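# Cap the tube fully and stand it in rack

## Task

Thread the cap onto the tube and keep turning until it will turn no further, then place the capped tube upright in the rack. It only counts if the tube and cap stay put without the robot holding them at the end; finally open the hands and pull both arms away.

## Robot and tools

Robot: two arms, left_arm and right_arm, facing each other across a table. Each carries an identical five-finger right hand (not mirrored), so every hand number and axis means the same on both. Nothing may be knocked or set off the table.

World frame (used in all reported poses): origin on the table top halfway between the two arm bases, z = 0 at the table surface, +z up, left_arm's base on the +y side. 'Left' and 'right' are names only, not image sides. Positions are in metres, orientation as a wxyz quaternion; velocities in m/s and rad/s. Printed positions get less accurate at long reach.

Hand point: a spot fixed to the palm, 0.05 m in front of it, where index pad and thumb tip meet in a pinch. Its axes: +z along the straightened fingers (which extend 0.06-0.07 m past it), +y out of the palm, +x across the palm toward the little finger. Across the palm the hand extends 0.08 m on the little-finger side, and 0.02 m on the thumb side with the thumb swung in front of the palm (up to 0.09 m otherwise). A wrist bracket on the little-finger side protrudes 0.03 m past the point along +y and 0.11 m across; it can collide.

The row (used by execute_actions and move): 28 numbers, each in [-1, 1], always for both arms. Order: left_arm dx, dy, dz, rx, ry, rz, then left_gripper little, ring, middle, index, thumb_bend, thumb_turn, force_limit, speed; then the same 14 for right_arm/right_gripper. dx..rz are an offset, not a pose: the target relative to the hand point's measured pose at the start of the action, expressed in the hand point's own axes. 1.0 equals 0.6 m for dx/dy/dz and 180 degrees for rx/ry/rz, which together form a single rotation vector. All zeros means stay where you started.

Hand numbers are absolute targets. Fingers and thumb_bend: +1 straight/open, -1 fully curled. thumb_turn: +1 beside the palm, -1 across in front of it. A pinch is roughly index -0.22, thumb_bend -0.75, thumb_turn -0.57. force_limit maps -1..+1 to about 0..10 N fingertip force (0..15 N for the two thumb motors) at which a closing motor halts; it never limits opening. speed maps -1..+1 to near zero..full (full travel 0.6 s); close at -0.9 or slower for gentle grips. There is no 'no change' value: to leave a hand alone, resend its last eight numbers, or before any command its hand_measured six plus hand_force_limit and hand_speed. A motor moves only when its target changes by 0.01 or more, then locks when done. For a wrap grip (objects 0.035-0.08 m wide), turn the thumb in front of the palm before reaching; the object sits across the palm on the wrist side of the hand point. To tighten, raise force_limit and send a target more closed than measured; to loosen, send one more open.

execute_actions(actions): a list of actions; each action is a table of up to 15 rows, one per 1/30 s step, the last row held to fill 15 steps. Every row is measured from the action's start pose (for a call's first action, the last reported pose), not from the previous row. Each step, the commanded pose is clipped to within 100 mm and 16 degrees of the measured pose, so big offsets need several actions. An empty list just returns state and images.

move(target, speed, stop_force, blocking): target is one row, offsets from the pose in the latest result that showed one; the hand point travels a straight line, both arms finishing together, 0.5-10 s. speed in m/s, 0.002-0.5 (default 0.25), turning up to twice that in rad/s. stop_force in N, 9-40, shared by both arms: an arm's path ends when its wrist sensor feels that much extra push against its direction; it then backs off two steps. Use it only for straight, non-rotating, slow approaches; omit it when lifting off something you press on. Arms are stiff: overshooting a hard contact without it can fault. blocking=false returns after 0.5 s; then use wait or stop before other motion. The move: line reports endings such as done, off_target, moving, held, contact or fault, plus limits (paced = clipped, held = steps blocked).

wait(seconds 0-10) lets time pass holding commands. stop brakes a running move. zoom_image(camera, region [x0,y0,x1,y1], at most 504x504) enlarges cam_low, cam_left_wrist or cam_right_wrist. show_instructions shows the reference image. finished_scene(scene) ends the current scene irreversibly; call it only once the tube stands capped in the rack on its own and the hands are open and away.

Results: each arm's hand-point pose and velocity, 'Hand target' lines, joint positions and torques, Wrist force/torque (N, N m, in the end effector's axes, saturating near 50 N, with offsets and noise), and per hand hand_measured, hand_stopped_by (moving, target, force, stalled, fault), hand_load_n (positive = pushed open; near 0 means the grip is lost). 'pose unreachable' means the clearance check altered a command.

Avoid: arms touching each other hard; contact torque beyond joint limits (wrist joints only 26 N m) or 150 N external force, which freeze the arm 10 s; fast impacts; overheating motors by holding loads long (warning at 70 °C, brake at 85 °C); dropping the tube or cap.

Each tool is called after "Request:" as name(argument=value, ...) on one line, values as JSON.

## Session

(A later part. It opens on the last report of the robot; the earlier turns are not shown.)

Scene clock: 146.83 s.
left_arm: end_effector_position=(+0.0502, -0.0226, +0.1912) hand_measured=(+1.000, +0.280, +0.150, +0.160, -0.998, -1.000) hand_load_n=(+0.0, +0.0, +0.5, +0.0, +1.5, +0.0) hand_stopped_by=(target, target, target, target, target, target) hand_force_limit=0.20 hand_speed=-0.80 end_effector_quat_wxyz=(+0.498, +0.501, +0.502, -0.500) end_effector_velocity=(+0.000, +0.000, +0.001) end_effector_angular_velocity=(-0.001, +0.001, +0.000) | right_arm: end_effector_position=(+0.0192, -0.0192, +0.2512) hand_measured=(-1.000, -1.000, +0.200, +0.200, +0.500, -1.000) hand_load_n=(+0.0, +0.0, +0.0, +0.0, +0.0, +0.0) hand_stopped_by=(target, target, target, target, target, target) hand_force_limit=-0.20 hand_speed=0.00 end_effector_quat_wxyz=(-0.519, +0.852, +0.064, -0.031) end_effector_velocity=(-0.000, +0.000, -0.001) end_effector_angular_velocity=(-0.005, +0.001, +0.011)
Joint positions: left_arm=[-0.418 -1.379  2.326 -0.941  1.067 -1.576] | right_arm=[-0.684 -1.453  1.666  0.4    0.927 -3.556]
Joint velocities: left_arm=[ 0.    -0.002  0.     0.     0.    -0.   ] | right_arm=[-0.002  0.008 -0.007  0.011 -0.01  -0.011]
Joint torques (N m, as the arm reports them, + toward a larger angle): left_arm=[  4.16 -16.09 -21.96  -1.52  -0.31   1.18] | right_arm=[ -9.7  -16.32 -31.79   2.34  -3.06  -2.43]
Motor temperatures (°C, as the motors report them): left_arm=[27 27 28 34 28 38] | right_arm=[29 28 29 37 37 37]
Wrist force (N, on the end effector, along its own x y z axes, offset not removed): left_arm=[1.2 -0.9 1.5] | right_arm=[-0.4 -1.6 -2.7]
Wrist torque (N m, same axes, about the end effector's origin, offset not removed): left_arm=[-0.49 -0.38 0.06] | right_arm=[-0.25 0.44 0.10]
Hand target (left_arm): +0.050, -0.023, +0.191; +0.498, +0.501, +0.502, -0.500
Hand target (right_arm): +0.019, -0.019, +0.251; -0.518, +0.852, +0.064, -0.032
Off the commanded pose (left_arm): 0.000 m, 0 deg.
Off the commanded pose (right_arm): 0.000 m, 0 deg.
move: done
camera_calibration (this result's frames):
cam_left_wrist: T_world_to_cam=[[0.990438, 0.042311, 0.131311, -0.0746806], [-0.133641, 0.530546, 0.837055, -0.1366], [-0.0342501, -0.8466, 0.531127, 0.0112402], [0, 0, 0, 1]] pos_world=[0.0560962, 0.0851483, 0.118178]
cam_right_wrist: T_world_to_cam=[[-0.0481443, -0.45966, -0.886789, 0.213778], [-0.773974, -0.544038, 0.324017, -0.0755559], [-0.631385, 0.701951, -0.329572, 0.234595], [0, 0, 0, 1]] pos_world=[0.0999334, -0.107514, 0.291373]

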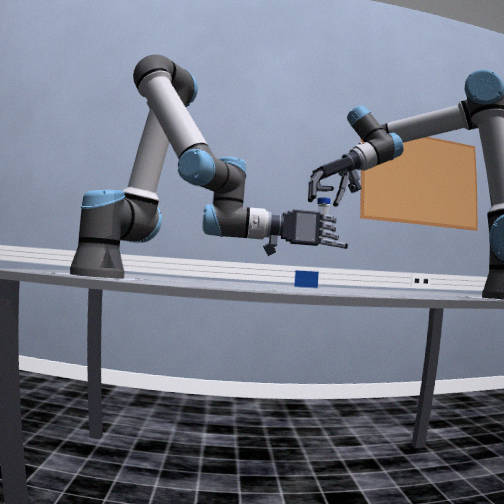

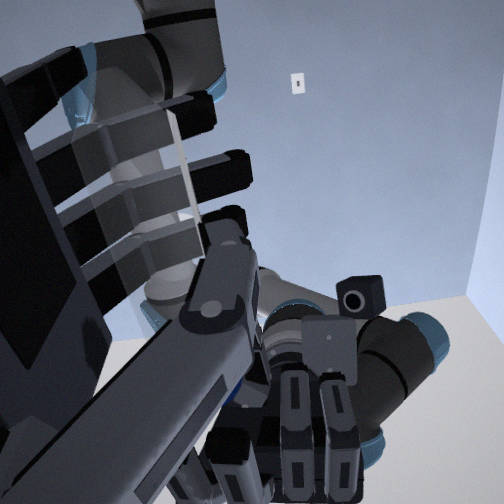

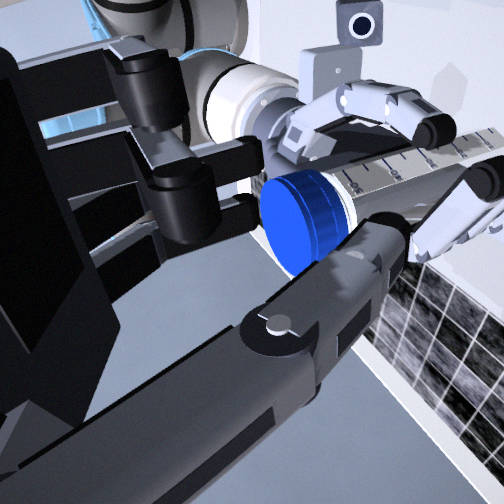

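Request:
move(target=[0,0,0,0,0,0,1,0.28,0.15,0.16,-1,-1,0.2,-0.8,0.001,0.022,0.015,0,0,0,-1,-1,0.2,0.2,0.3,-1,-0.8,0], speed=0.04)

Request:
zoom_image(camera="cam_low", region=[295,170,365,240])

Scene clock: 147.93 s.
left_arm: end_effector_position=(+0.0502, -0.0226, +0.1912) hand_measured=(+1.000, +0.280, +0.150, +0.160, -0.998, -1.000) hand_load_n=(+0.0, +0.0, +0.5, +0.0, +1.5, +0.0) hand_stopped_by=(target, target, target, target, target, target) hand_force_limit=0.20 hand_speed=-0.80 end_effector_quat_wxyz=(+0.498, +0.501, +0.502, -0.500) end_effector_velocity=(+0.000, -0.000, +0.001) end_effector_angular_velocity=(-0.001, -0.000, +0.001) | right_arm: end_effector_position=(+0.0197, -0.0172, +0.2356) hand_measured=(-1.000, -1.000, +0.200, +0.200, +0.300, -1.000) hand_load_n=(+0.0, +0.0, +0.0, +0.0, +0.0, +0.0) hand_stopped_by=(target, target, target, target, target, target) hand_force_limit=-0.80 hand_speed=0.00 end_effector_quat_wxyz=(-0.519, +0.852, +0.064, -0.031) end_effector_velocity=(+0.000, +0.000, -0.002) end_effector_angular_velocity=(+0.002, -0.002, +0.001)
Joint positions: left_arm=[-0.418 -1.379  2.326 -0.941  1.067 -1.576] | right_arm=[-0.683 -1.44   1.692  0.361  0.928 -3.555]
Joint velocities: left_arm=[ 0.    -0.001 -0.     0.    -0.     0.001] | right_arm=[ 0.001  0.001  0.003 -0.006  0.    -0.001]
Joint torques (N m, as the arm reports them, + toward a larger angle): left_arm=[  3.38 -16.12 -22.02  -1.49  -0.68   1.24] | right_arm=[  9.57 -16.38  -7.53  -1.43   2.22   2.39]
Motor temperatures (°C, as the motors report them): left_arm=[27 27 28 34 28 38] | right_arm=[29 28 29 37 37 37]
Wrist force (N, on the end effector, along its own x y z axes, offset not removed): left_arm=[0.9 -1.7 1.7] | right_arm=[2.3 -2.0 -1.3]
Wrist torque (N m, same axes, about the end effector's origin, offset not removed): left_arm=[-0.56 -0.40 -0.12] | right_arm=[-0.26 -0.13 0.01]
Hand target (left_arm): +0.050, -0.023, +0.191; +0.498, +0.501, +0.502, -0.500
Hand target (right_arm): +0.020, -0.017, +0.235; -0.519, +0.852, +0.064, -0.031
Off the commanded pose (left_arm): 0.000 m, 0 deg.
Off the commanded pose (right_arm): 0.000 m, 0 deg.
move: done
camera_calibration (this result's frames):
cam_left_wrist: T_world_to_cam=[[0.990438, 0.042311, 0.131311, -0.0746807], [-0.133641, 0.530546, 0.837055, -0.1366], [-0.0342501, -0.8466, 0.531127, 0.0112403], [0, 0, 0, 1]] pos_world=[0.0560962, 0.0851483, 0.118178]
cam_right_wrist: T_world_to_cam=[[-0.0481323, -0.459689, -0.886775, 0.200817], [-0.773959, -0.544048, 0.324035, -0.0690341], [-0.631404, 0.701924, -0.329594, 0.22838], [0, 0, 0, 1]] pos_world=[0.100436, -0.105549, 0.275722]

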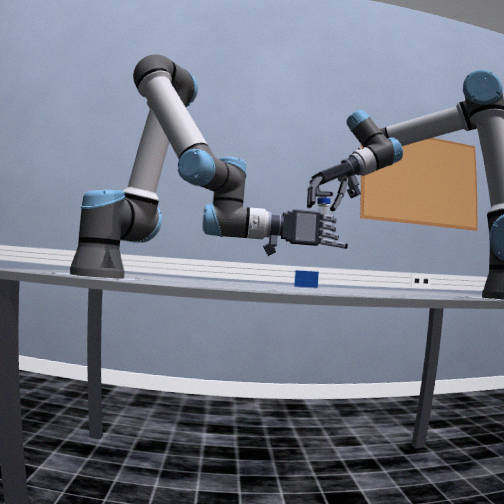

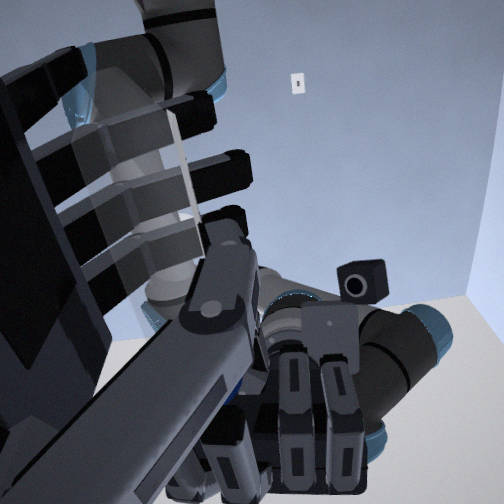

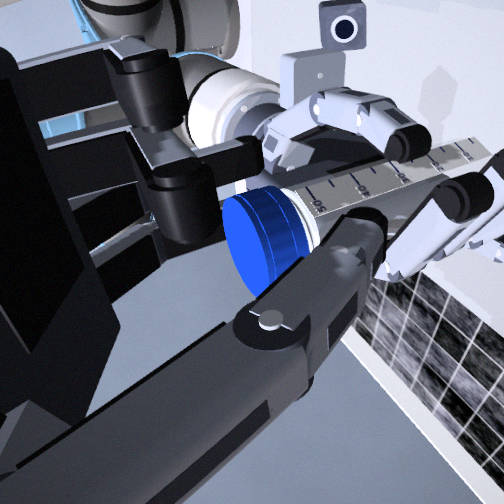

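Region (295, 170, 365, 240) of cam_low's 504x504 image, scaled by 7.200, with more detail than that image has.

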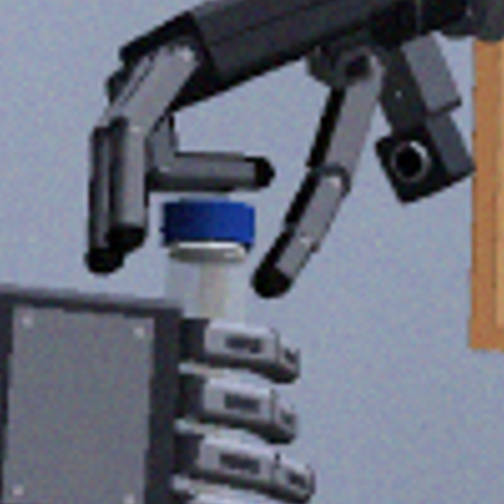

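Request:
move(target=[0,0,0,0,0,0,1,0.28,0.15,0.16,-1,-1,0.2,-0.8,0,0.0045,0.002,0,0,0,-1,-1,0.05,0.05,0.17,-1,-0.95,-0.7], speed=0.04)

Request:
move(target=[0,0,0,0,0,0,1,0.28,0.15,0.16,-1,-1,0.2,-0.8,0,0,0,0,0,0,-1,-1,-0.4,-0.4,0.17,-1,-0.2,-0.8])

Request:
zoom_image(camera="cam_low", region=[295,170,365,240])

Scene clock: 148.90 s.
left_arm: end_effector_position=(+0.0502, -0.0226, +0.1912) hand_measured=(+1.000, +0.280, +0.150, +0.160, -0.998, -1.000) hand_load_n=(+0.0, +0.0, +0.5, +0.0, +1.5, +0.0) hand_stopped_by=(target, target, target, target, target, target) hand_force_limit=0.20 hand_speed=-0.80 end_effector_quat_wxyz=(+0.498, +0.501, +0.502, -0.500) end_effector_velocity=(-0.000, -0.000, -0.001) end_effector_angular_velocity=(+0.001, -0.000, -0.000) | right_arm: end_effector_position=(+0.0198, -0.0174, +0.2327) hand_measured=(-1.000, -1.000, +0.050, +0.050, +0.170, -1.000) hand_load_n=(+0.0, +0.0, +0.0, +0.0, +0.0, +0.0) hand_stopped_by=(target, target, target, target, target, target) hand_force_limit=-0.95 hand_speed=-0.70 end_effector_quat_wxyz=(-0.519, +0.852, +0.064, -0.031) end_effector_velocity=(-0.000, -0.000, -0.001) end_effector_angular_velocity=(-0.001, +0.002, -0.001)
Joint positions: left_arm=[-0.418 -1.379  2.326 -0.941  1.067 -1.576] | right_arm=[-0.683 -1.439  1.698  0.353  0.928 -3.555]
Joint velocities: left_arm=[-0.     0.001 -0.     0.     0.    -0.   ] | right_arm=[-0.     0.001  0.002 -0.003  0.     0.002]
Joint torques (N m, as the arm reports them, + toward a larger angle): left_arm=[  3.7  -16.98 -21.24  -1.41  -0.58   1.26] | right_arm=[ -9.93 -16.18  -7.19  -1.31  -2.98  -2.29]
Motor temperatures (°C, as the motors report them): left_arm=[27 27 28 34 28 38] | right_arm=[29 28 29 37 37 37]
Wrist force (N, on the end effector, along its own x y z axes, offset not removed): left_arm=[0.7 -0.7 2.2] | right_arm=[3.3 0.0 0.7]
Wrist torque (N m, same axes, about the end effector's origin, offset not removed): left_arm=[-0.50 -0.40 -0.07] | right_arm=[-0.22 -0.40 0.27]
Hand target (left_arm): +0.050, -0.023, +0.191; +0.498, +0.501, +0.502, -0.500
Hand target (right_arm): +0.020, -0.017, +0.233; -0.519, +0.852, +0.064, -0.031
Off the commanded pose (left_arm): 0.000 m, 0 deg.
Off the commanded pose (right_arm): 0.000 m, 0 deg.
move: done
camera_calibration (this result's frames):
cam_left_wrist: T_world_to_cam=[[0.990438, 0.0423111, 0.131311, -0.0746806], [-0.133641, 0.530546, 0.837055, -0.1366], [-0.0342499, -0.846599, 0.531127, 0.0112401], [0, 0, 0, 1]] pos_world=[0.0560962, 0.0851482, 0.118178]
cam_right_wrist: T_world_to_cam=[[-0.0481275, -0.459698, -0.88677, 0.198221], [-0.773954, -0.544053, 0.324039, -0.0681638], [-0.63141, 0.701915, -0.329601, 0.227593], [0, 0, 0, 1]] pos_world=[0.100489, -0.105714, 0.272879]

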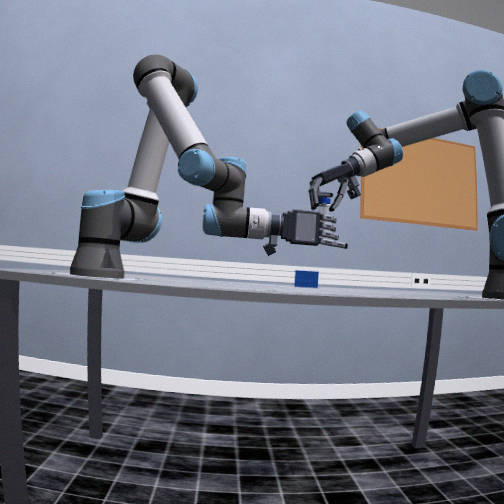

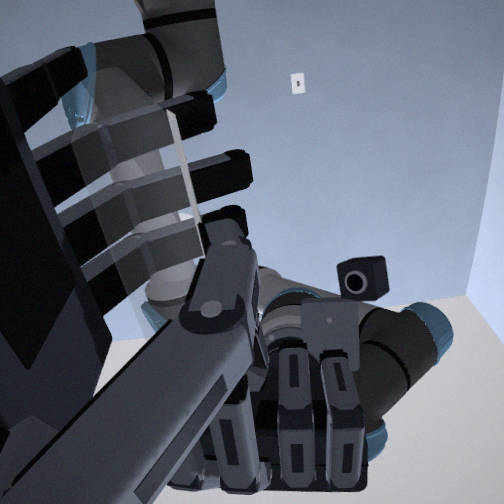

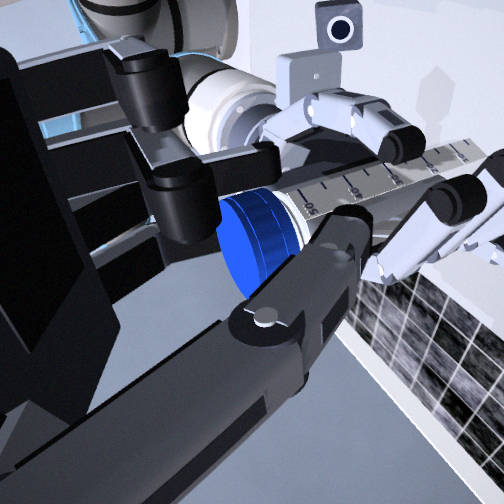

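Scene clock: 149.60 s.
left_arm: end_effector_position=(+0.0502, -0.0226, +0.1912) hand_measured=(+1.000, +0.280, +0.150, +0.160, -1.000, -1.000) hand_load_n=(+0.0, +0.0, +0.0, +0.5, +1.0, +0.0) hand_stopped_by=(target, target, target, target, target, target) hand_force_limit=0.20 hand_speed=-0.80 end_effector_quat_wxyz=(+0.498, +0.501, +0.502, -0.500) end_effector_velocity=(+0.001, +0.000, +0.001) end_effector_angular_velocity=(-0.001, +0.001, +0.001) | right_arm: end_effector_position=(+0.0198, -0.0174, +0.2327) hand_measured=(-1.000, -1.000, -0.092, -0.080, +0.174, -1.000) hand_load_n=(+0.0, +0.0, +4.0, +4.0, +6.0, +1.0) hand_stopped_by=(target, target, force, force, target, target) hand_force_limit=-0.20 hand_speed=-0.80 end_effector_quat_wxyz=(-0.519, +0.852, +0.064, -0.031) end_effector_velocity=(-0.001, -0.000, +0.000) end_effector_angular_velocity=(-0.000, +0.002, +0.001)
Joint positions: left_arm=[-0.418 -1.379  2.326 -0.941  1.067 -1.576] | right_arm=[-0.683 -1.438  1.698  0.353  0.928 -3.555]
Joint velocities: left_arm=[ 0.001 -0.002  0.     0.     0.     0.   ] | right_arm=[ 0.     0.    -0.     0.001 -0.002  0.   ]
Joint torques (N m, as the arm reports them, + toward a larger angle): left_arm=[  3.97 -16.54 -21.4   -1.62  -0.5    1.09] | right_arm=[ -7.19 -18.65 -26.38   2.5   -2.49  -2.15]
Motor temperatures (°C, as the motors report them): left_arm=[27 27 28 34 28 38] | right_arm=[29 28 29 37 37 37]
Wrist force (N, on the end effector, along its own x y z axes, offset not removed): left_arm=[1.5 -2.6 2.9] | right_arm=[-1.4 -3.4 -0.4]
Wrist torque (N m, same axes, about the end effector's origin, offset not removed): left_arm=[-0.75 -0.35 -0.02] | right_arm=[-0.22 0.51 -0.12]
Hand target (left_arm): +0.050, -0.023, +0.191; +0.498, +0.501, +0.502, -0.500
Hand target (right_arm): +0.020, -0.017, +0.233; -0.519, +0.852, +0.064, -0.031
Off the commanded pose (left_arm): 0.000 m, 0 deg.
Off the commanded pose (right_arm): 0.000 m, 0 deg.
move: done
camera_calibration (this result's frames):
cam_left_wrist: T_world_to_cam=[[0.990438, 0.0423112, 0.131312, -0.0746807], [-0.133641, 0.530546, 0.837055, -0.1366], [-0.03425, -0.8466, 0.531127, 0.0112402], [0, 0, 0, 1]] pos_world=[0.0560962, 0.0851483, 0.118178]
cam_right_wrist: T_world_to_cam=[[-0.0481682, -0.459753, -0.88674, 0.198163], [-0.773941, -0.544031, 0.324107, -0.0681815], [-0.631423, 0.701896, -0.329617, 0.227589], [0, 0, 0, 1]] pos_world=[0.100482, -0.105731, 0.272834]

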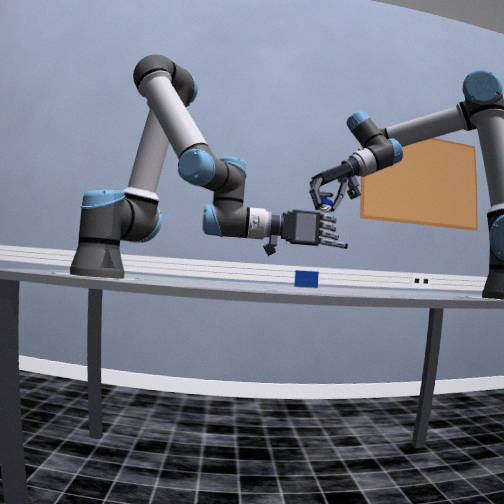

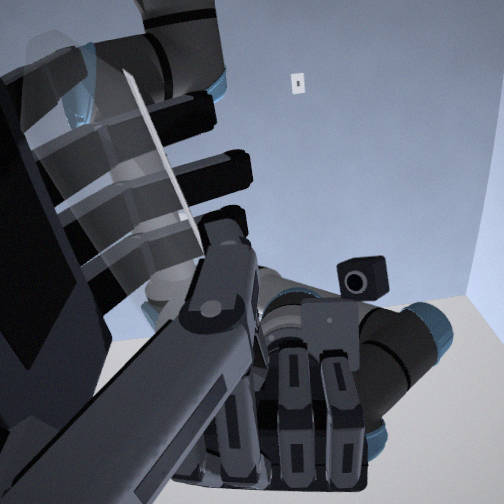

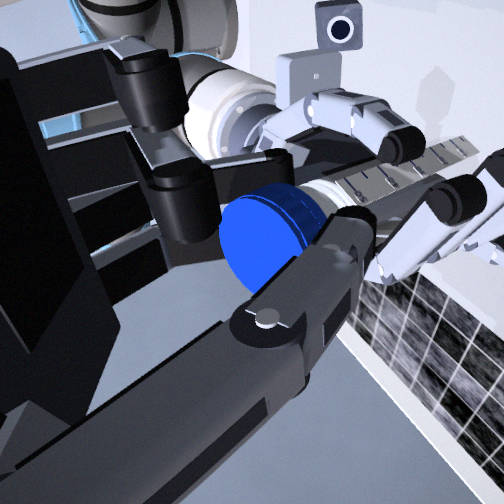

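Region (295, 170, 365, 240) of cam_low's 504x504 image, scaled by 7.200, with more detail than that image has.

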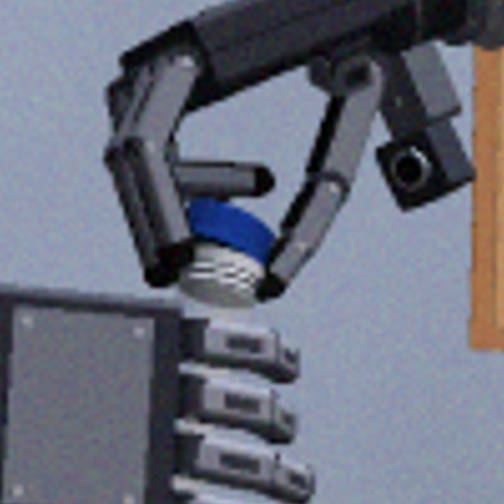

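Request:
move(target=[0,0,0,0,0,0,1,0.5,0.5,0.5,-0.5,-1,0.2,-0.2,0,0,0,0,0,0,-1,-1,-0.4,-0.4,0.17,-1,-0.2,-0.8])

Request:
move(target=[0,0,0,0,0,0,1,0.5,0.5,0.5,-0.5,-1,0.2,-0.2,0.003,-0.022,-0.015,-0.067,0,0,-1,-1,-0.4,-0.4,0.17,-1,-0.2,-0.8], speed=0.06)

Request:
zoom_image(camera="cam_low", region=[290,170,370,250])

Scene clock: 150.83 s.
left_arm: end_effector_position=(+0.0502, -0.0226, +0.1912) hand_measured=(+1.000, +0.500, +0.500, +0.500, -0.500, -1.000) hand_load_n=(+0.0, +0.0, +0.0, +0.0, +0.0, +0.0) hand_stopped_by=(target, target, target, target, target, target) hand_force_limit=0.20 hand_speed=-0.20 end_effector_quat_wxyz=(+0.498, +0.501, +0.502, -0.500) end_effector_velocity=(-0.000, -0.000, +0.000) end_effector_angular_velocity=(-0.000, +0.000, -0.000) | right_arm: end_effector_position=(+0.0198, -0.0174, +0.2327) hand_measured=(-1.000, -1.000, -0.092, -0.080, +0.174, -1.000) hand_load_n=(+0.0, +0.0, +3.5, +3.5, +6.5, +1.0) hand_stopped_by=(target, target, force, force, target, target) hand_force_limit=-0.20 hand_speed=-0.80 end_effector_quat_wxyz=(-0.519, +0.852, +0.064, -0.031) end_effector_velocity=(-0.000, -0.000, +0.001) end_effector_angular_velocity=(+0.001, -0.001, +0.001)
Joint positions: left_arm=[-0.418 -1.379  2.326 -0.941  1.067 -1.576] | right_arm=[-0.683 -1.438  1.698  0.353  0.928 -3.555]
Joint velocities: left_arm=[-0. -0. -0. -0. -0.  0.] | right_arm=[ 0.    -0.002 -0.     0.    -0.    -0.   ]
Joint torques (N m, as the arm reports them, + toward a larger angle): left_arm=[  2.95 -16.06 -22.12  -1.49  -0.47   1.33] | right_arm=[ -4.86 -20.32 -15.61   0.26  -2.2   -1.89]
Motor temperatures (°C, as the motors report them): left_arm=[27 27 28 34 28 38] | right_arm=[29 28 29 37 37 37]
Wrist force (N, on the end effector, along its own x y z axes, offset not removed): left_arm=[0.1 -2.2 2.0] | right_arm=[1.5 -2.9 -4.3]
Wrist torque (N m, same axes, about the end effector's origin, offset not removed): left_arm=[-0.70 -0.25 -0.14] | right_arm=[-0.10 -0.07 0.05]
Hand target (left_arm): +0.050, -0.023, +0.191; +0.498, +0.501, +0.502, -0.500
Hand target (right_arm): +0.020, -0.017, +0.233; -0.519, +0.852, +0.064, -0.031
Off the commanded pose (left_arm): 0.000 m, 0 deg.
Off the commanded pose (right_arm): 0.000 m, 0 deg.
move: done
camera_calibration (this result's frames):
cam_left_wrist: T_world_to_cam=[[0.990438, 0.0423112, 0.131312, -0.0746808], [-0.133641, 0.530546, 0.837055, -0.1366], [-0.0342499, -0.8466, 0.531127, 0.0112403], [0, 0, 0, 1]] pos_world=[0.0560963, 0.0851484, 0.118178]
cam_right_wrist: T_world_to_cam=[[-0.0481523, -0.459729, -0.886753, 0.198201], [-0.773947, -0.544039, 0.324079, -0.0681711], [-0.631417, 0.701905, -0.32961, 0.227594], [0, 0, 0, 1]] pos_world=[0.10049, -0.105719, 0.272865]

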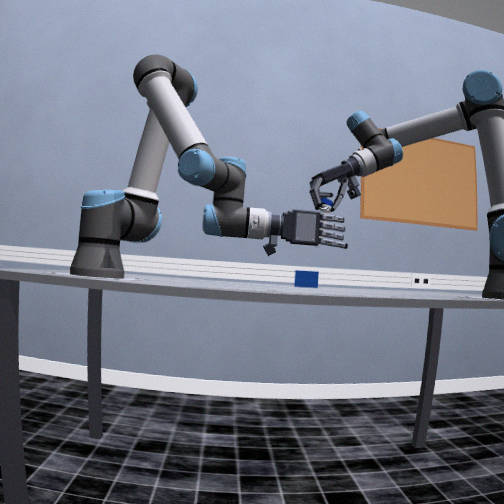

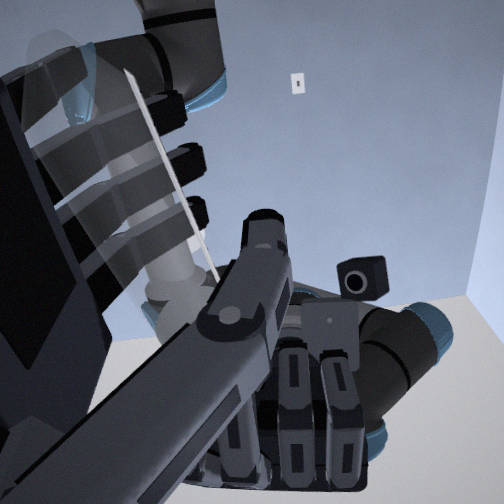

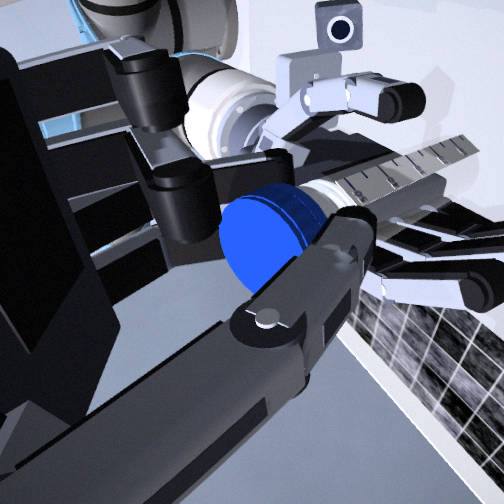

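Scene clock: 152.90 s.
left_arm: end_effector_position=(+0.0502, -0.0226, +0.1912) hand_measured=(+1.000, +0.500, +0.500, +0.500, -0.500, -1.000) hand_load_n=(+0.0, +0.0, +0.0, +0.0, +0.0, +0.0) hand_stopped_by=(target, target, target, target, target, target) hand_force_limit=0.20 hand_speed=-0.20 end_effector_quat_wxyz=(+0.498, +0.501, +0.502, -0.500) end_effector_velocity=(+0.000, -0.000, +0.000) end_effector_angular_velocity=(-0.000, +0.002, +0.000) | right_arm: end_effector_position=(+0.0216, -0.0190, +0.2485) hand_measured=(-1.000, -1.000, -0.092, -0.080, +0.174, -1.000) hand_load_n=(+0.0, +0.0, +3.5, +3.5, +6.5, +1.0) hand_stopped_by=(target, target, force, force, target, target) hand_force_limit=-0.20 hand_speed=-0.80 end_effector_quat_wxyz=(-0.427, +0.901, +0.067, -0.024) end_effector_velocity=(+0.000, +0.001, +0.001) end_effector_angular_velocity=(-0.014, -0.002, +0.001)
Joint positions: left_arm=[-0.418 -1.379  2.326 -0.941  1.067 -1.576] | right_arm=[-0.623 -1.337  1.473  0.675  1.065 -3.631]
Joint velocities: left_arm=[ 0.     0.    -0.    -0.     0.    -0.001] | right_arm=[ 0.004  0.01  -0.017  0.02   0.009 -0.005]
Joint torques (N m, as the arm reports them, + toward a larger angle): left_arm=[  3.76 -16.34 -21.62  -1.41  -0.55   1.45] | right_arm=[  8.61 -21.6  -31.64   2.66   2.11  -2.18]
Motor temperatures (°C, as the motors report them): left_arm=[27 27 28 34 28 38] | right_arm=[29 28 29 37 37 37]
Wrist force (N, on the end effector, along its own x y z axes, offset not removed): left_arm=[2.2 -1.2 1.3] | right_arm=[-0.8 -6.0 -4.3]
Wrist torque (N m, same axes, about the end effector's origin, offset not removed): left_arm=[-0.57 -0.55 -0.02] | right_arm=[-0.70 0.50 -0.35]
Hand target (left_arm): +0.050, -0.023, +0.191; +0.498, +0.501, +0.502, -0.500
Hand target (right_arm): +0.022, -0.019, +0.249; -0.426, +0.902, +0.067, -0.024
Off the commanded pose (left_arm): 0.000 m, 0 deg.
Off the commanded pose (right_arm): 0.000 m, 0 deg.
move: done
camera_calibration (this result's frames):
cam_left_wrist: T_world_to_cam=[[0.990438, 0.042311, 0.131311, -0.0746806], [-0.133641, 0.530546, 0.837055, -0.1366], [-0.03425, -0.846599, 0.531127, 0.0112401], [0, 0, 0, 1]] pos_world=[0.0560962, 0.0851482, 0.118178]
cam_right_wrist: T_world_to_cam=[[-0.0250881, -0.632002, -0.77456, 0.179837], [-0.786029, -0.466261, 0.405905, -0.0913177], [-0.61768, 0.61901, -0.485075, 0.271838], [0, 0, 0, 1]] pos_world=[0.100643, -0.0971916, 0.308223]

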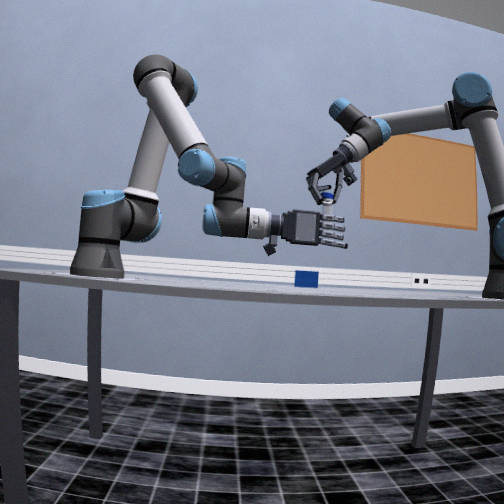

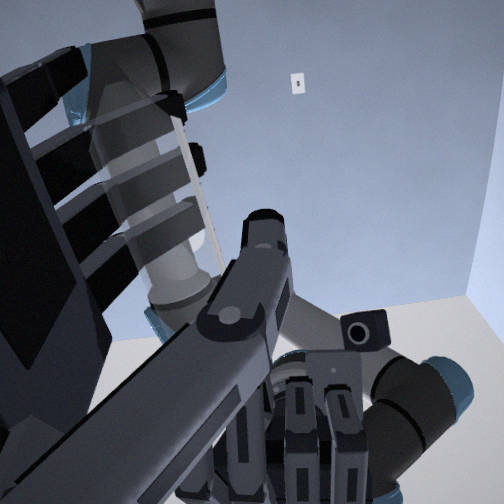

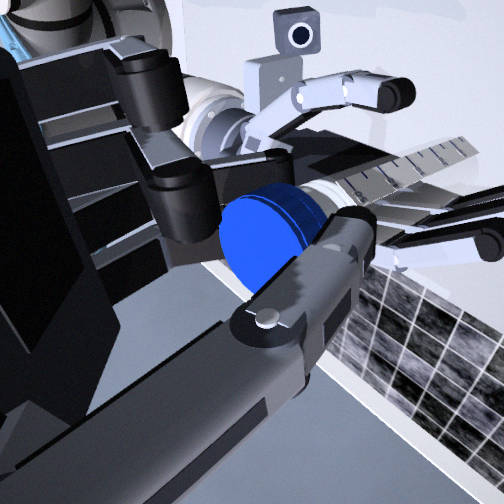

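Region (290, 170, 370, 250) of cam_low's 504x504 image, scaled by 6.300, with more detail than that image has.

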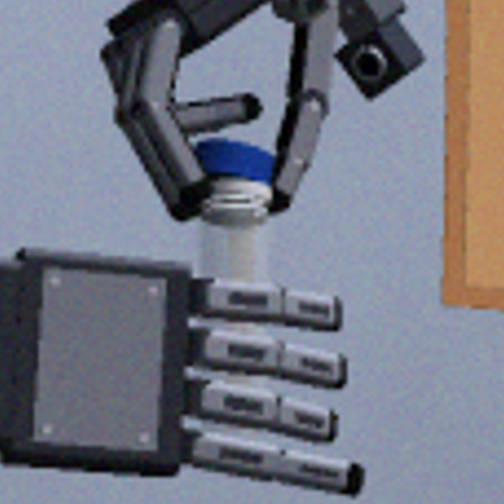

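Request:
move(target=[0,-0.005,-0.007,0,0,0,1,0.5,0.5,0.5,-0.5,-1,0.2,-0.2,0,0,0,0,0,0,-1,-1,-0.4,-0.4,0.17,-1,-0.2,-0.8])

Request:
move(target=[0,0,0,0,0,0,1,0.5,0.3,0.3,-1,-1,-0.85,-0.6,0,0,0,0,0,0,-1,-1,-0.4,-0.4,0.17,-1,-0.2,-0.8])

Scene clock: 153.80 s.
left_arm: end_effector_position=(+0.0473, -0.0186, +0.1912) hand_measured=(+1.000, +0.500, +0.500, +0.500, -0.500, -1.000) hand_load_n=(+0.0, +0.0, +0.0, +0.0, +0.0, +0.0) hand_stopped_by=(target, target, target, target, target, target) hand_force_limit=0.20 hand_speed=-0.20 end_effector_quat_wxyz=(+0.498, +0.501, +0.502, -0.500) end_effector_velocity=(-0.001, +0.001, +0.000) end_effector_angular_velocity=(-0.000, -0.000, -0.000) | right_arm: end_effector_position=(+0.0216, -0.0190, +0.2484) hand_measured=(-1.000, -1.000, -0.092, -0.080, +0.174, -1.000) hand_load_n=(+0.0, +0.0, +3.5, +3.5, +6.5, +1.0) hand_stopped_by=(target, target, force, force, target, target) hand_force_limit=-0.20 hand_speed=-0.80 end_effector_quat_wxyz=(-0.427, +0.901, +0.067, -0.024) end_effector_velocity=(+0.000, -0.000, -0.000) end_effector_angular_velocity=(-0.001, +0.001, -0.001)
Joint positions: left_arm=[-0.433 -1.387  2.336 -0.943  1.053 -1.576] | right_arm=[-0.623 -1.337  1.473  0.675  1.065 -3.631]
Joint velocities: left_arm=[-0.006 -0.003  0.003 -0.001 -0.005  0.   ] | right_arm=[-0.     0.     0.001  0.     0.     0.001]
Joint torques (N m, as the arm reports them, + toward a larger angle): left_arm=[-11.17 -33.24  -2.66  -3.25  -1.52  -2.27] | right_arm=[ -9.56 -36.36  -7.34  -0.85  -3.06   2.31]
Motor temperatures (°C, as the motors report them): left_arm=[27 27 28 34 28 38] | right_arm=[29 28 29 37 37 37]
Wrist force (N, on the end effector, along its own x y z axes, offset not removed): left_arm=[0.2 -0.6 1.1] | right_arm=[2.0 -3.0 -5.3]
Wrist torque (N m, same axes, about the end effector's origin, offset not removed): left_arm=[-0.37 -0.18 -0.09] | right_arm=[0.25 0.04 -0.14]
Hand target (left_arm): +0.047, -0.018, +0.191; +0.498, +0.501, +0.502, -0.500
Hand target (right_arm): +0.022, -0.019, +0.248; -0.427, +0.901, +0.067, -0.024
Off the commanded pose (left_arm): 0.000 m, 0 deg.
Off the commanded pose (right_arm): 0.000 m, 0 deg.
move: done
camera_calibration (this result's frames):
cam_left_wrist: T_world_to_cam=[[0.990423, 0.0422942, 0.131431, -0.0720017], [-0.133734, 0.530515, 0.83706, -0.139153], [-0.0343233, -0.84662, 0.531091, 0.0145733], [0, 0, 0, 1]] pos_world=[0.0532027, 0.0892063, 0.118203]
cam_right_wrist: T_world_to_cam=[[-0.025086, -0.632056, -0.774517, 0.179819], [-0.786021, -0.466242, 0.405942, -0.091323], [-0.61769, 0.61897, -0.485113, 0.271838], [0, 0, 0, 1]] pos_world=[0.100641, -0.0971823, 0.308217]

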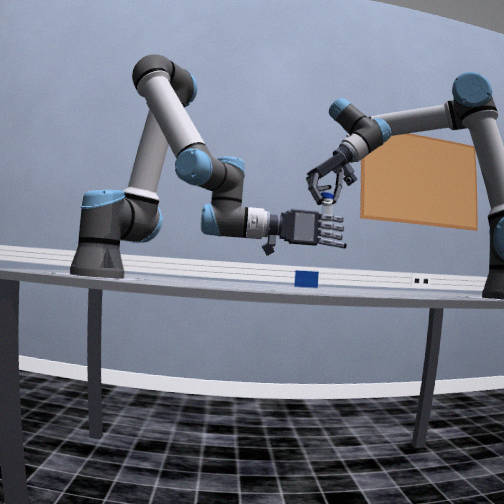

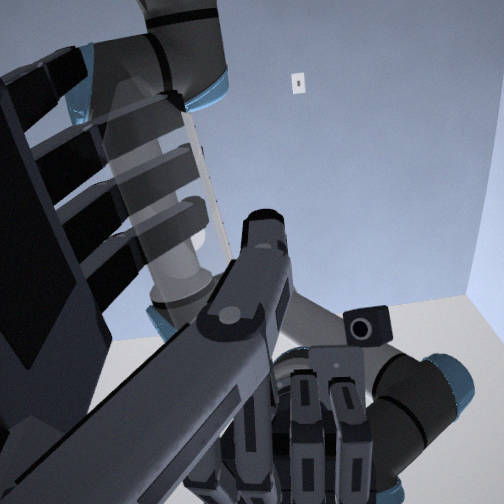

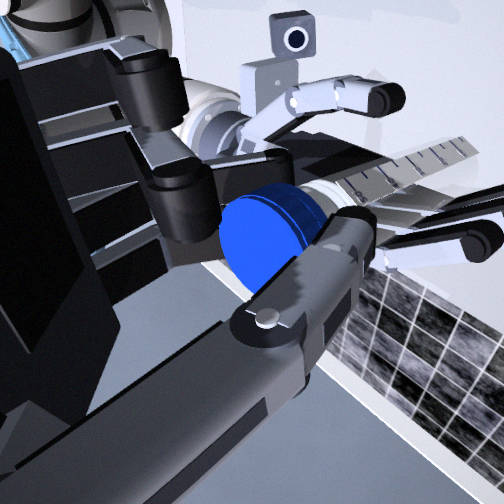

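Scene clock: 155.07 s.
left_arm: end_effector_position=(+0.0473, -0.0186, +0.1912) hand_measured=(+1.000, +0.500, +0.302, +0.324, -0.916, -1.000) hand_load_n=(+0.0, +0.0, +1.5, +0.0, +1.5, +0.0) hand_stopped_by=(target, target, force, force, force, target) hand_force_limit=-0.85 hand_speed=-0.60 end_effector_quat_wxyz=(+0.498, +0.501, +0.502, -0.500) end_effector_velocity=(+0.000, +0.000, -0.000) end_effector_angular_velocity=(+0.000, -0.000, +0.001) | right_arm: end_effector_position=(+0.0216, -0.0190, +0.2484) hand_measured=(-1.000, -1.000, -0.092, -0.080, +0.174, -1.000) hand_load_n=(+0.0, +0.0, +3.0, +3.0, +7.0, +1.0) hand_stopped_by=(target, target, force, force, target, target) hand_force_limit=-0.20 hand_speed=-0.80 end_effector_quat_wxyz=(-0.427, +0.901, +0.067, -0.024) end_effector_velocity=(+0.000, -0.000, -0.000) end_effector_angular_velocity=(-0.002, +0.001, -0.001)
Joint positions: left_arm=[-0.433 -1.387  2.336 -0.943  1.053 -1.576] | right_arm=[-0.623 -1.337  1.473  0.675  1.065 -3.631]
Joint velocities: left_arm=[ 0.001  0.     0.     0.    -0.     0.   ] | right_arm=[-0.     0.001  0.     0.001  0.     0.001]
Joint torques (N m, as the arm reports them, + toward a larger angle): left_arm=[ 11.1   -9.26 -23.37   0.54   1.29  -2.15] | right_arm=[ -5.09 -32.09 -16.61   3.2   -1.65   1.6 ]
Motor temperatures (°C, as the motors report them): left_arm=[27 27 28 34 28 38] | right_arm=[29 28 29 37 37 37]
Wrist force (N, on the end effector, along its own x y z axes, offset not removed): left_arm=[0.7 -1.2 2.8] | right_arm=[5.0 1.6 1.5]
Wrist torque (N m, same axes, about the end effector's origin, offset not removed): left_arm=[-0.53 -0.34 -0.07] | right_arm=[0.40 -0.73 0.33]
Hand target (left_arm): +0.047, -0.019, +0.191; +0.498, +0.501, +0.502, -0.500
Hand target (right_arm): +0.022, -0.019, +0.248; -0.427, +0.901, +0.067, -0.024
Off the commanded pose (left_arm): 0.000 m, 0 deg.
Off the commanded pose (right_arm): 0.000 m, 0 deg.
move: done
camera_calibration (this result's frames):
cam_left_wrist: T_world_to_cam=[[0.990424, 0.0422953, 0.131419, -0.0720001], [-0.133724, 0.530521, 0.837057, -0.139156], [-0.0343168, -0.846616, 0.531097, 0.01457], [0, 0, 0, 1]] pos_world=[0.0532022, 0.0892055, 0.118205]
cam_right_wrist: T_world_to_cam=[[-0.0250974, -0.632053, -0.774519, 0.179817], [-0.786019, -0.46624, 0.405949, -0.0913308], [-0.617693, 0.618975, -0.485104, 0.27184], [0, 0, 0, 1]] pos_world=[0.100639, -0.09719, 0.308218]

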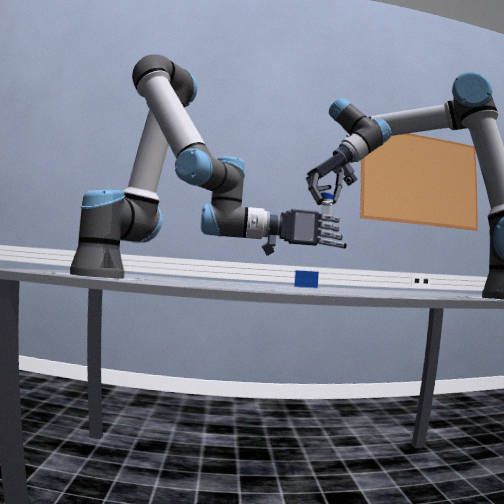

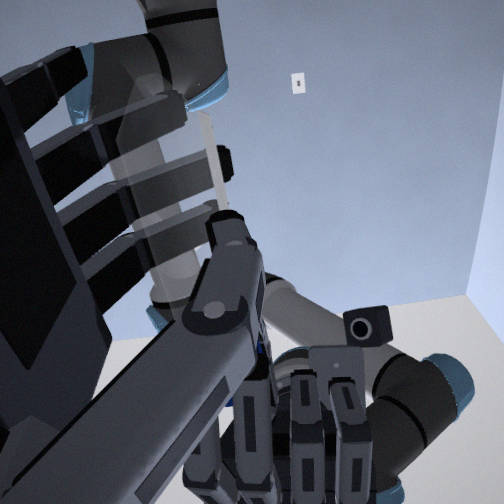

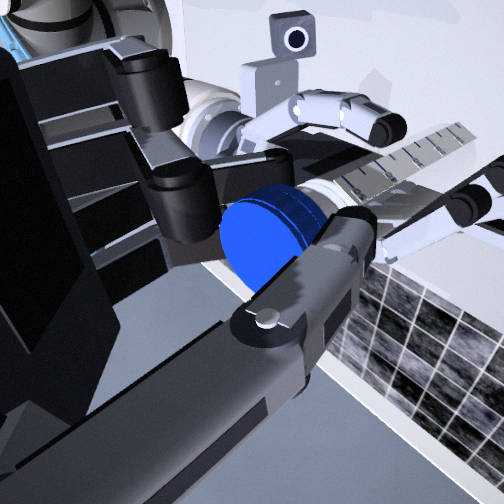

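Request:
move(target=[0,0,-0.012,0,0,0,1,0.55,0.55,0.55,-0.85,-1,-0.85,0.3,0,0,0,0,0,0,-1,-1,-0.4,-0.4,0.17,-1,-0.2,-0.8], speed=0.015)

Request:
move(target=[0,-0.01,0,0,0,0,1,0.55,0.55,0.55,-1,-1,-0.85,-0.6,0,0,0,0,0,0,-1,-1,-0.4,-0.4,0.17,-1,-0.2,-0.8], speed=0.015)

Scene clock: 156.13 s.
left_arm: end_effector_position=(+0.0473, -0.0116, +0.1913) hand_measured=(+1.000, +0.550, +0.550, +0.550, -0.850, -1.000) hand_load_n=(+0.0, +0.0, +0.0, +0.0, +0.0, +0.0) hand_stopped_by=(target, target, target, target, target, target) hand_force_limit=-0.85 hand_speed=0.30 end_effector_quat_wxyz=(+0.498, +0.501, +0.502, -0.500) end_effector_velocity=(+0.000, +0.003, -0.000) end_effector_angular_velocity=(+0.000, +0.000, +0.000) | right_arm: end_effector_position=(+0.0216, -0.0190, +0.2484) hand_measured=(-1.000, -1.000, -0.092, -0.080, +0.174, -1.000) hand_load_n=(+0.0, +0.0, +3.5, +3.5, +6.5, +1.0) hand_stopped_by=(target, target, force, force, target, target) hand_force_limit=-0.20 hand_speed=-0.80 end_effector_quat_wxyz=(-0.427, +0.901, +0.067, -0.025) end_effector_velocity=(-0.000, -0.000, +0.000) end_effector_angular_velocity=(+0.000, -0.000, +0.001)
Joint positions: left_arm=[-0.444 -1.401  2.355 -0.948  1.041 -1.576] | right_arm=[-0.623 -1.337  1.473  0.675  1.065 -3.631]
Joint velocities: left_arm=[-0.004 -0.005  0.007 -0.001 -0.005 -0.001] | right_arm=[-0.    -0.     0.     0.    -0.    -0.001]
Joint torques (N m, as the arm reports them, + toward a larger angle): left_arm=[-11.02 -33.34  -3.18  -3.5   -1.66  -2.51] | right_arm=[ -3.27 -29.98 -20.39   0.51  -0.93   1.34]
Motor temperatures (°C, as the motors report them): left_arm=[27 27 28 34 28 38] | right_arm=[29 28 29 37 37 37]
Wrist force (N, on the end effector, along its own x y z axes, offset not removed): left_arm=[1.5 -0.9 1.1] | right_arm=[-1.3 -1.3 -0.5]
Wrist torque (N m, same axes, about the end effector's origin, offset not removed): left_arm=[-0.38 -0.45 -0.05] | right_arm=[-0.12 0.35 0.09]
Hand target (left_arm): +0.047, -0.011, +0.191; +0.498, +0.501, +0.502, -0.500
Hand target (right_arm): +0.022, -0.019, +0.248; -0.427, +0.901, +0.067, -0.024
Off the commanded pose (left_arm): 0.000 m, 0 deg.
Off the commanded pose (right_arm): 0.000 m, 0 deg.
move: done
camera_calibration (this result's frames):
cam_left_wrist: T_world_to_cam=[[0.99043, 0.0422898, 0.131379, -0.0722958], [-0.133689, 0.530492, 0.837081, -0.142873], [-0.0342954, -0.846634, 0.531069, 0.0204359], [0, 0, 0, 1]] pos_world=[0.0532043, 0.0961523, 0.118242]
cam_right_wrist: T_world_to_cam=[[-0.0251163, -0.632084, -0.774493, 0.179802], [-0.786009, -0.466224, 0.405987, -0.0913499], [-0.617705, 0.618955, -0.485113, 0.271844], [0, 0, 0, 1]] pos_world=[0.100634, -0.0971986, 0.308218]

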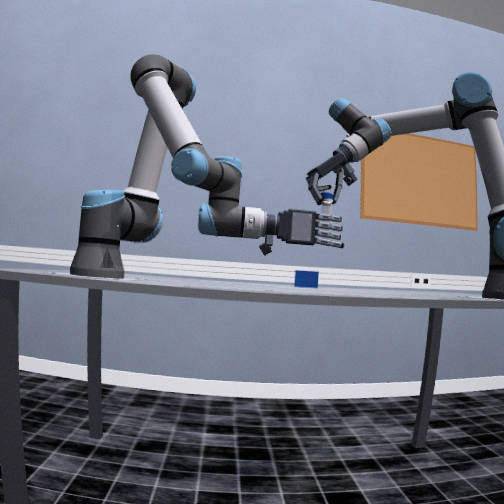

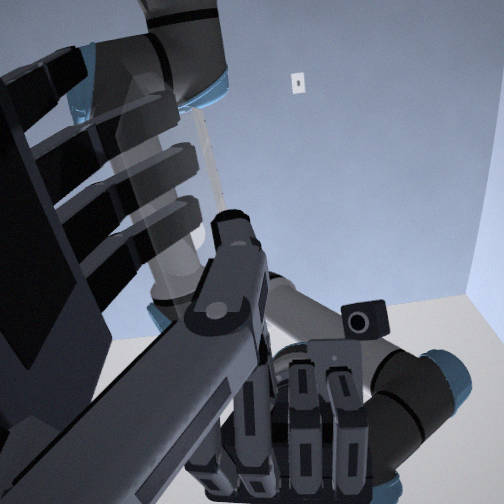

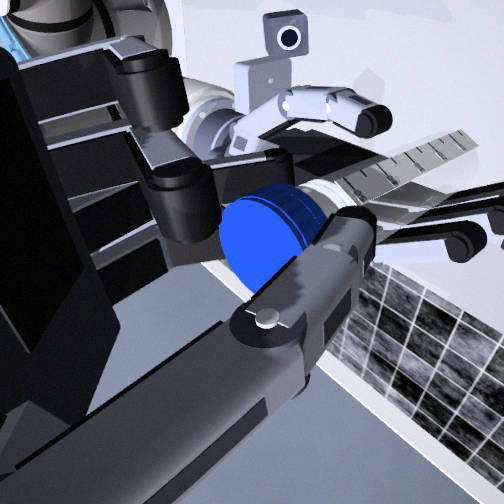

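Scene clock: 156.87 s.
left_arm: end_effector_position=(+0.0415, -0.0116, +0.1912) hand_measured=(+1.000, +0.550, +0.550, +0.550, -1.000, -1.000) hand_load_n=(+0.0, +0.0, +0.0, +0.0, +0.0, +0.0) hand_stopped_by=(target, target, target, target, target, target) hand_force_limit=-0.85 hand_speed=-0.60 end_effector_quat_wxyz=(+0.498, +0.501, +0.502, -0.500) end_effector_velocity=(-0.002, +0.000, -0.000) end_effector_angular_velocity=(+0.000, -0.000, +0.001) | right_arm: end_effector_position=(+0.0216, -0.0190, +0.2484) hand_measured=(-1.000, -1.000, -0.092, -0.080, +0.174, -1.000) hand_load_n=(+0.0, +0.0, +3.5, +3.5, +6.5, +1.0) hand_stopped_by=(target, target, force, force, target, target) hand_force_limit=-0.20 hand_speed=-0.80 end_effector_quat_wxyz=(-0.427, +0.901, +0.067, -0.025) end_effector_velocity=(+0.000, +0.000, +0.000) end_effector_angular_velocity=(+0.002, -0.001, -0.000)
Joint positions: left_arm=[-0.461 -1.4    2.353 -0.947  1.025 -1.577] | right_arm=[-0.623 -1.337  1.473  0.675  1.065 -3.631]
Joint velocities: left_arm=[-0.006  0.001 -0.001  0.    -0.006  0.   ] | right_arm=[-0.001 -0.    -0.    -0.002 -0.001  0.   ]
Joint torques (N m, as the arm reports them, + toward a larger angle): left_arm=[-10.14  -8.09 -25.29   0.48  -1.68  -2.38] | right_arm=[ -3.17 -29.92 -19.07   0.44  -1.07   1.41]
Motor temperatures (°C, as the motors report them): left_arm=[27 27 28 34 28 38] | right_arm=[29 28 29 37 37 37]
Wrist force (N, on the end effector, along its own x y z axes, offset not removed): left_arm=[0.8 -1.1 2.2] | right_arm=[-0.1 -4.0 -4.6]
Wrist torque (N m, same axes, about the end effector's origin, offset not removed): left_arm=[-0.51 -0.37 0.00] | right_arm=[-0.32 0.60 0.06]
Hand target (left_arm): +0.041, -0.012, +0.191; +0.498, +0.501, +0.502, -0.500
Hand target (right_arm): +0.022, -0.019, +0.248; -0.427, +0.901, +0.067, -0.025
Off the commanded pose (left_arm): 0.000 m, 0 deg.
Off the commanded pose (right_arm): 0.000 m, 0 deg.
move: done
camera_calibration (this result's frames):
cam_left_wrist: T_world_to_cam=[[0.99044, 0.0422575, 0.131315, -0.0665341], [-0.133619, 0.530469, 0.837107, -0.143645], [-0.0342846, -0.84665, 0.531044, 0.020254], [0, 0, 0, 1]] pos_world=[0.0473987, 0.0961591, 0.118228]
cam_right_wrist: T_world_to_cam=[[-0.0251163, -0.632083, -0.774493, 0.179802], [-0.786009, -0.466224, 0.405987, -0.0913499], [-0.617705, 0.618955, -0.485113, 0.271844], [0, 0, 0, 1]] pos_world=[0.100634, -0.0971986, 0.308218]

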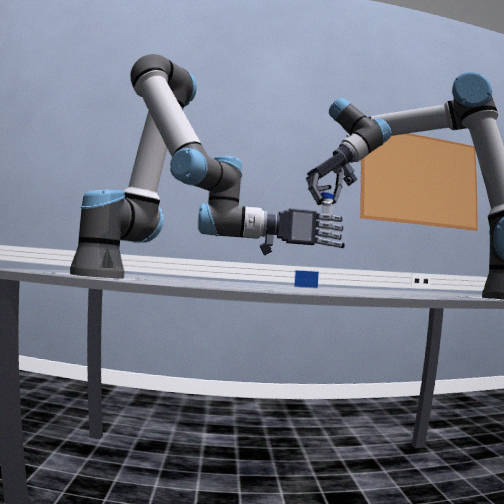

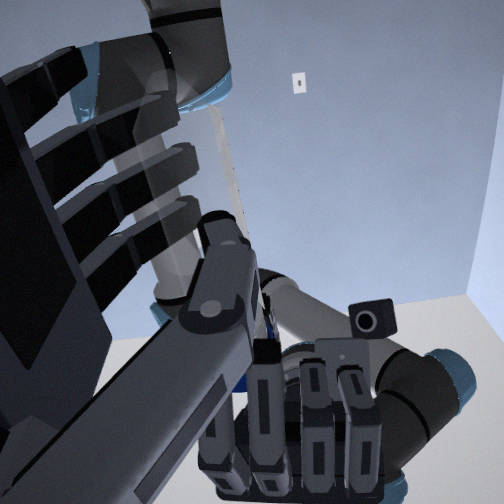

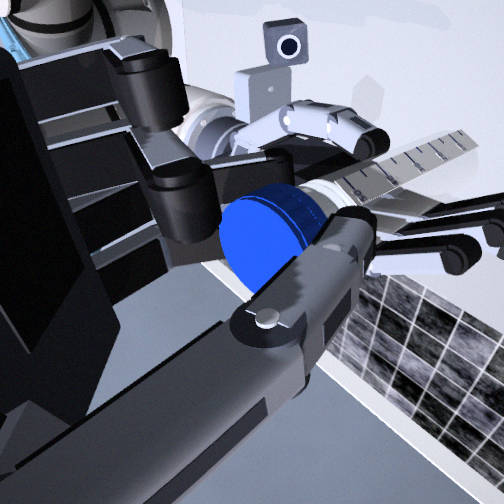

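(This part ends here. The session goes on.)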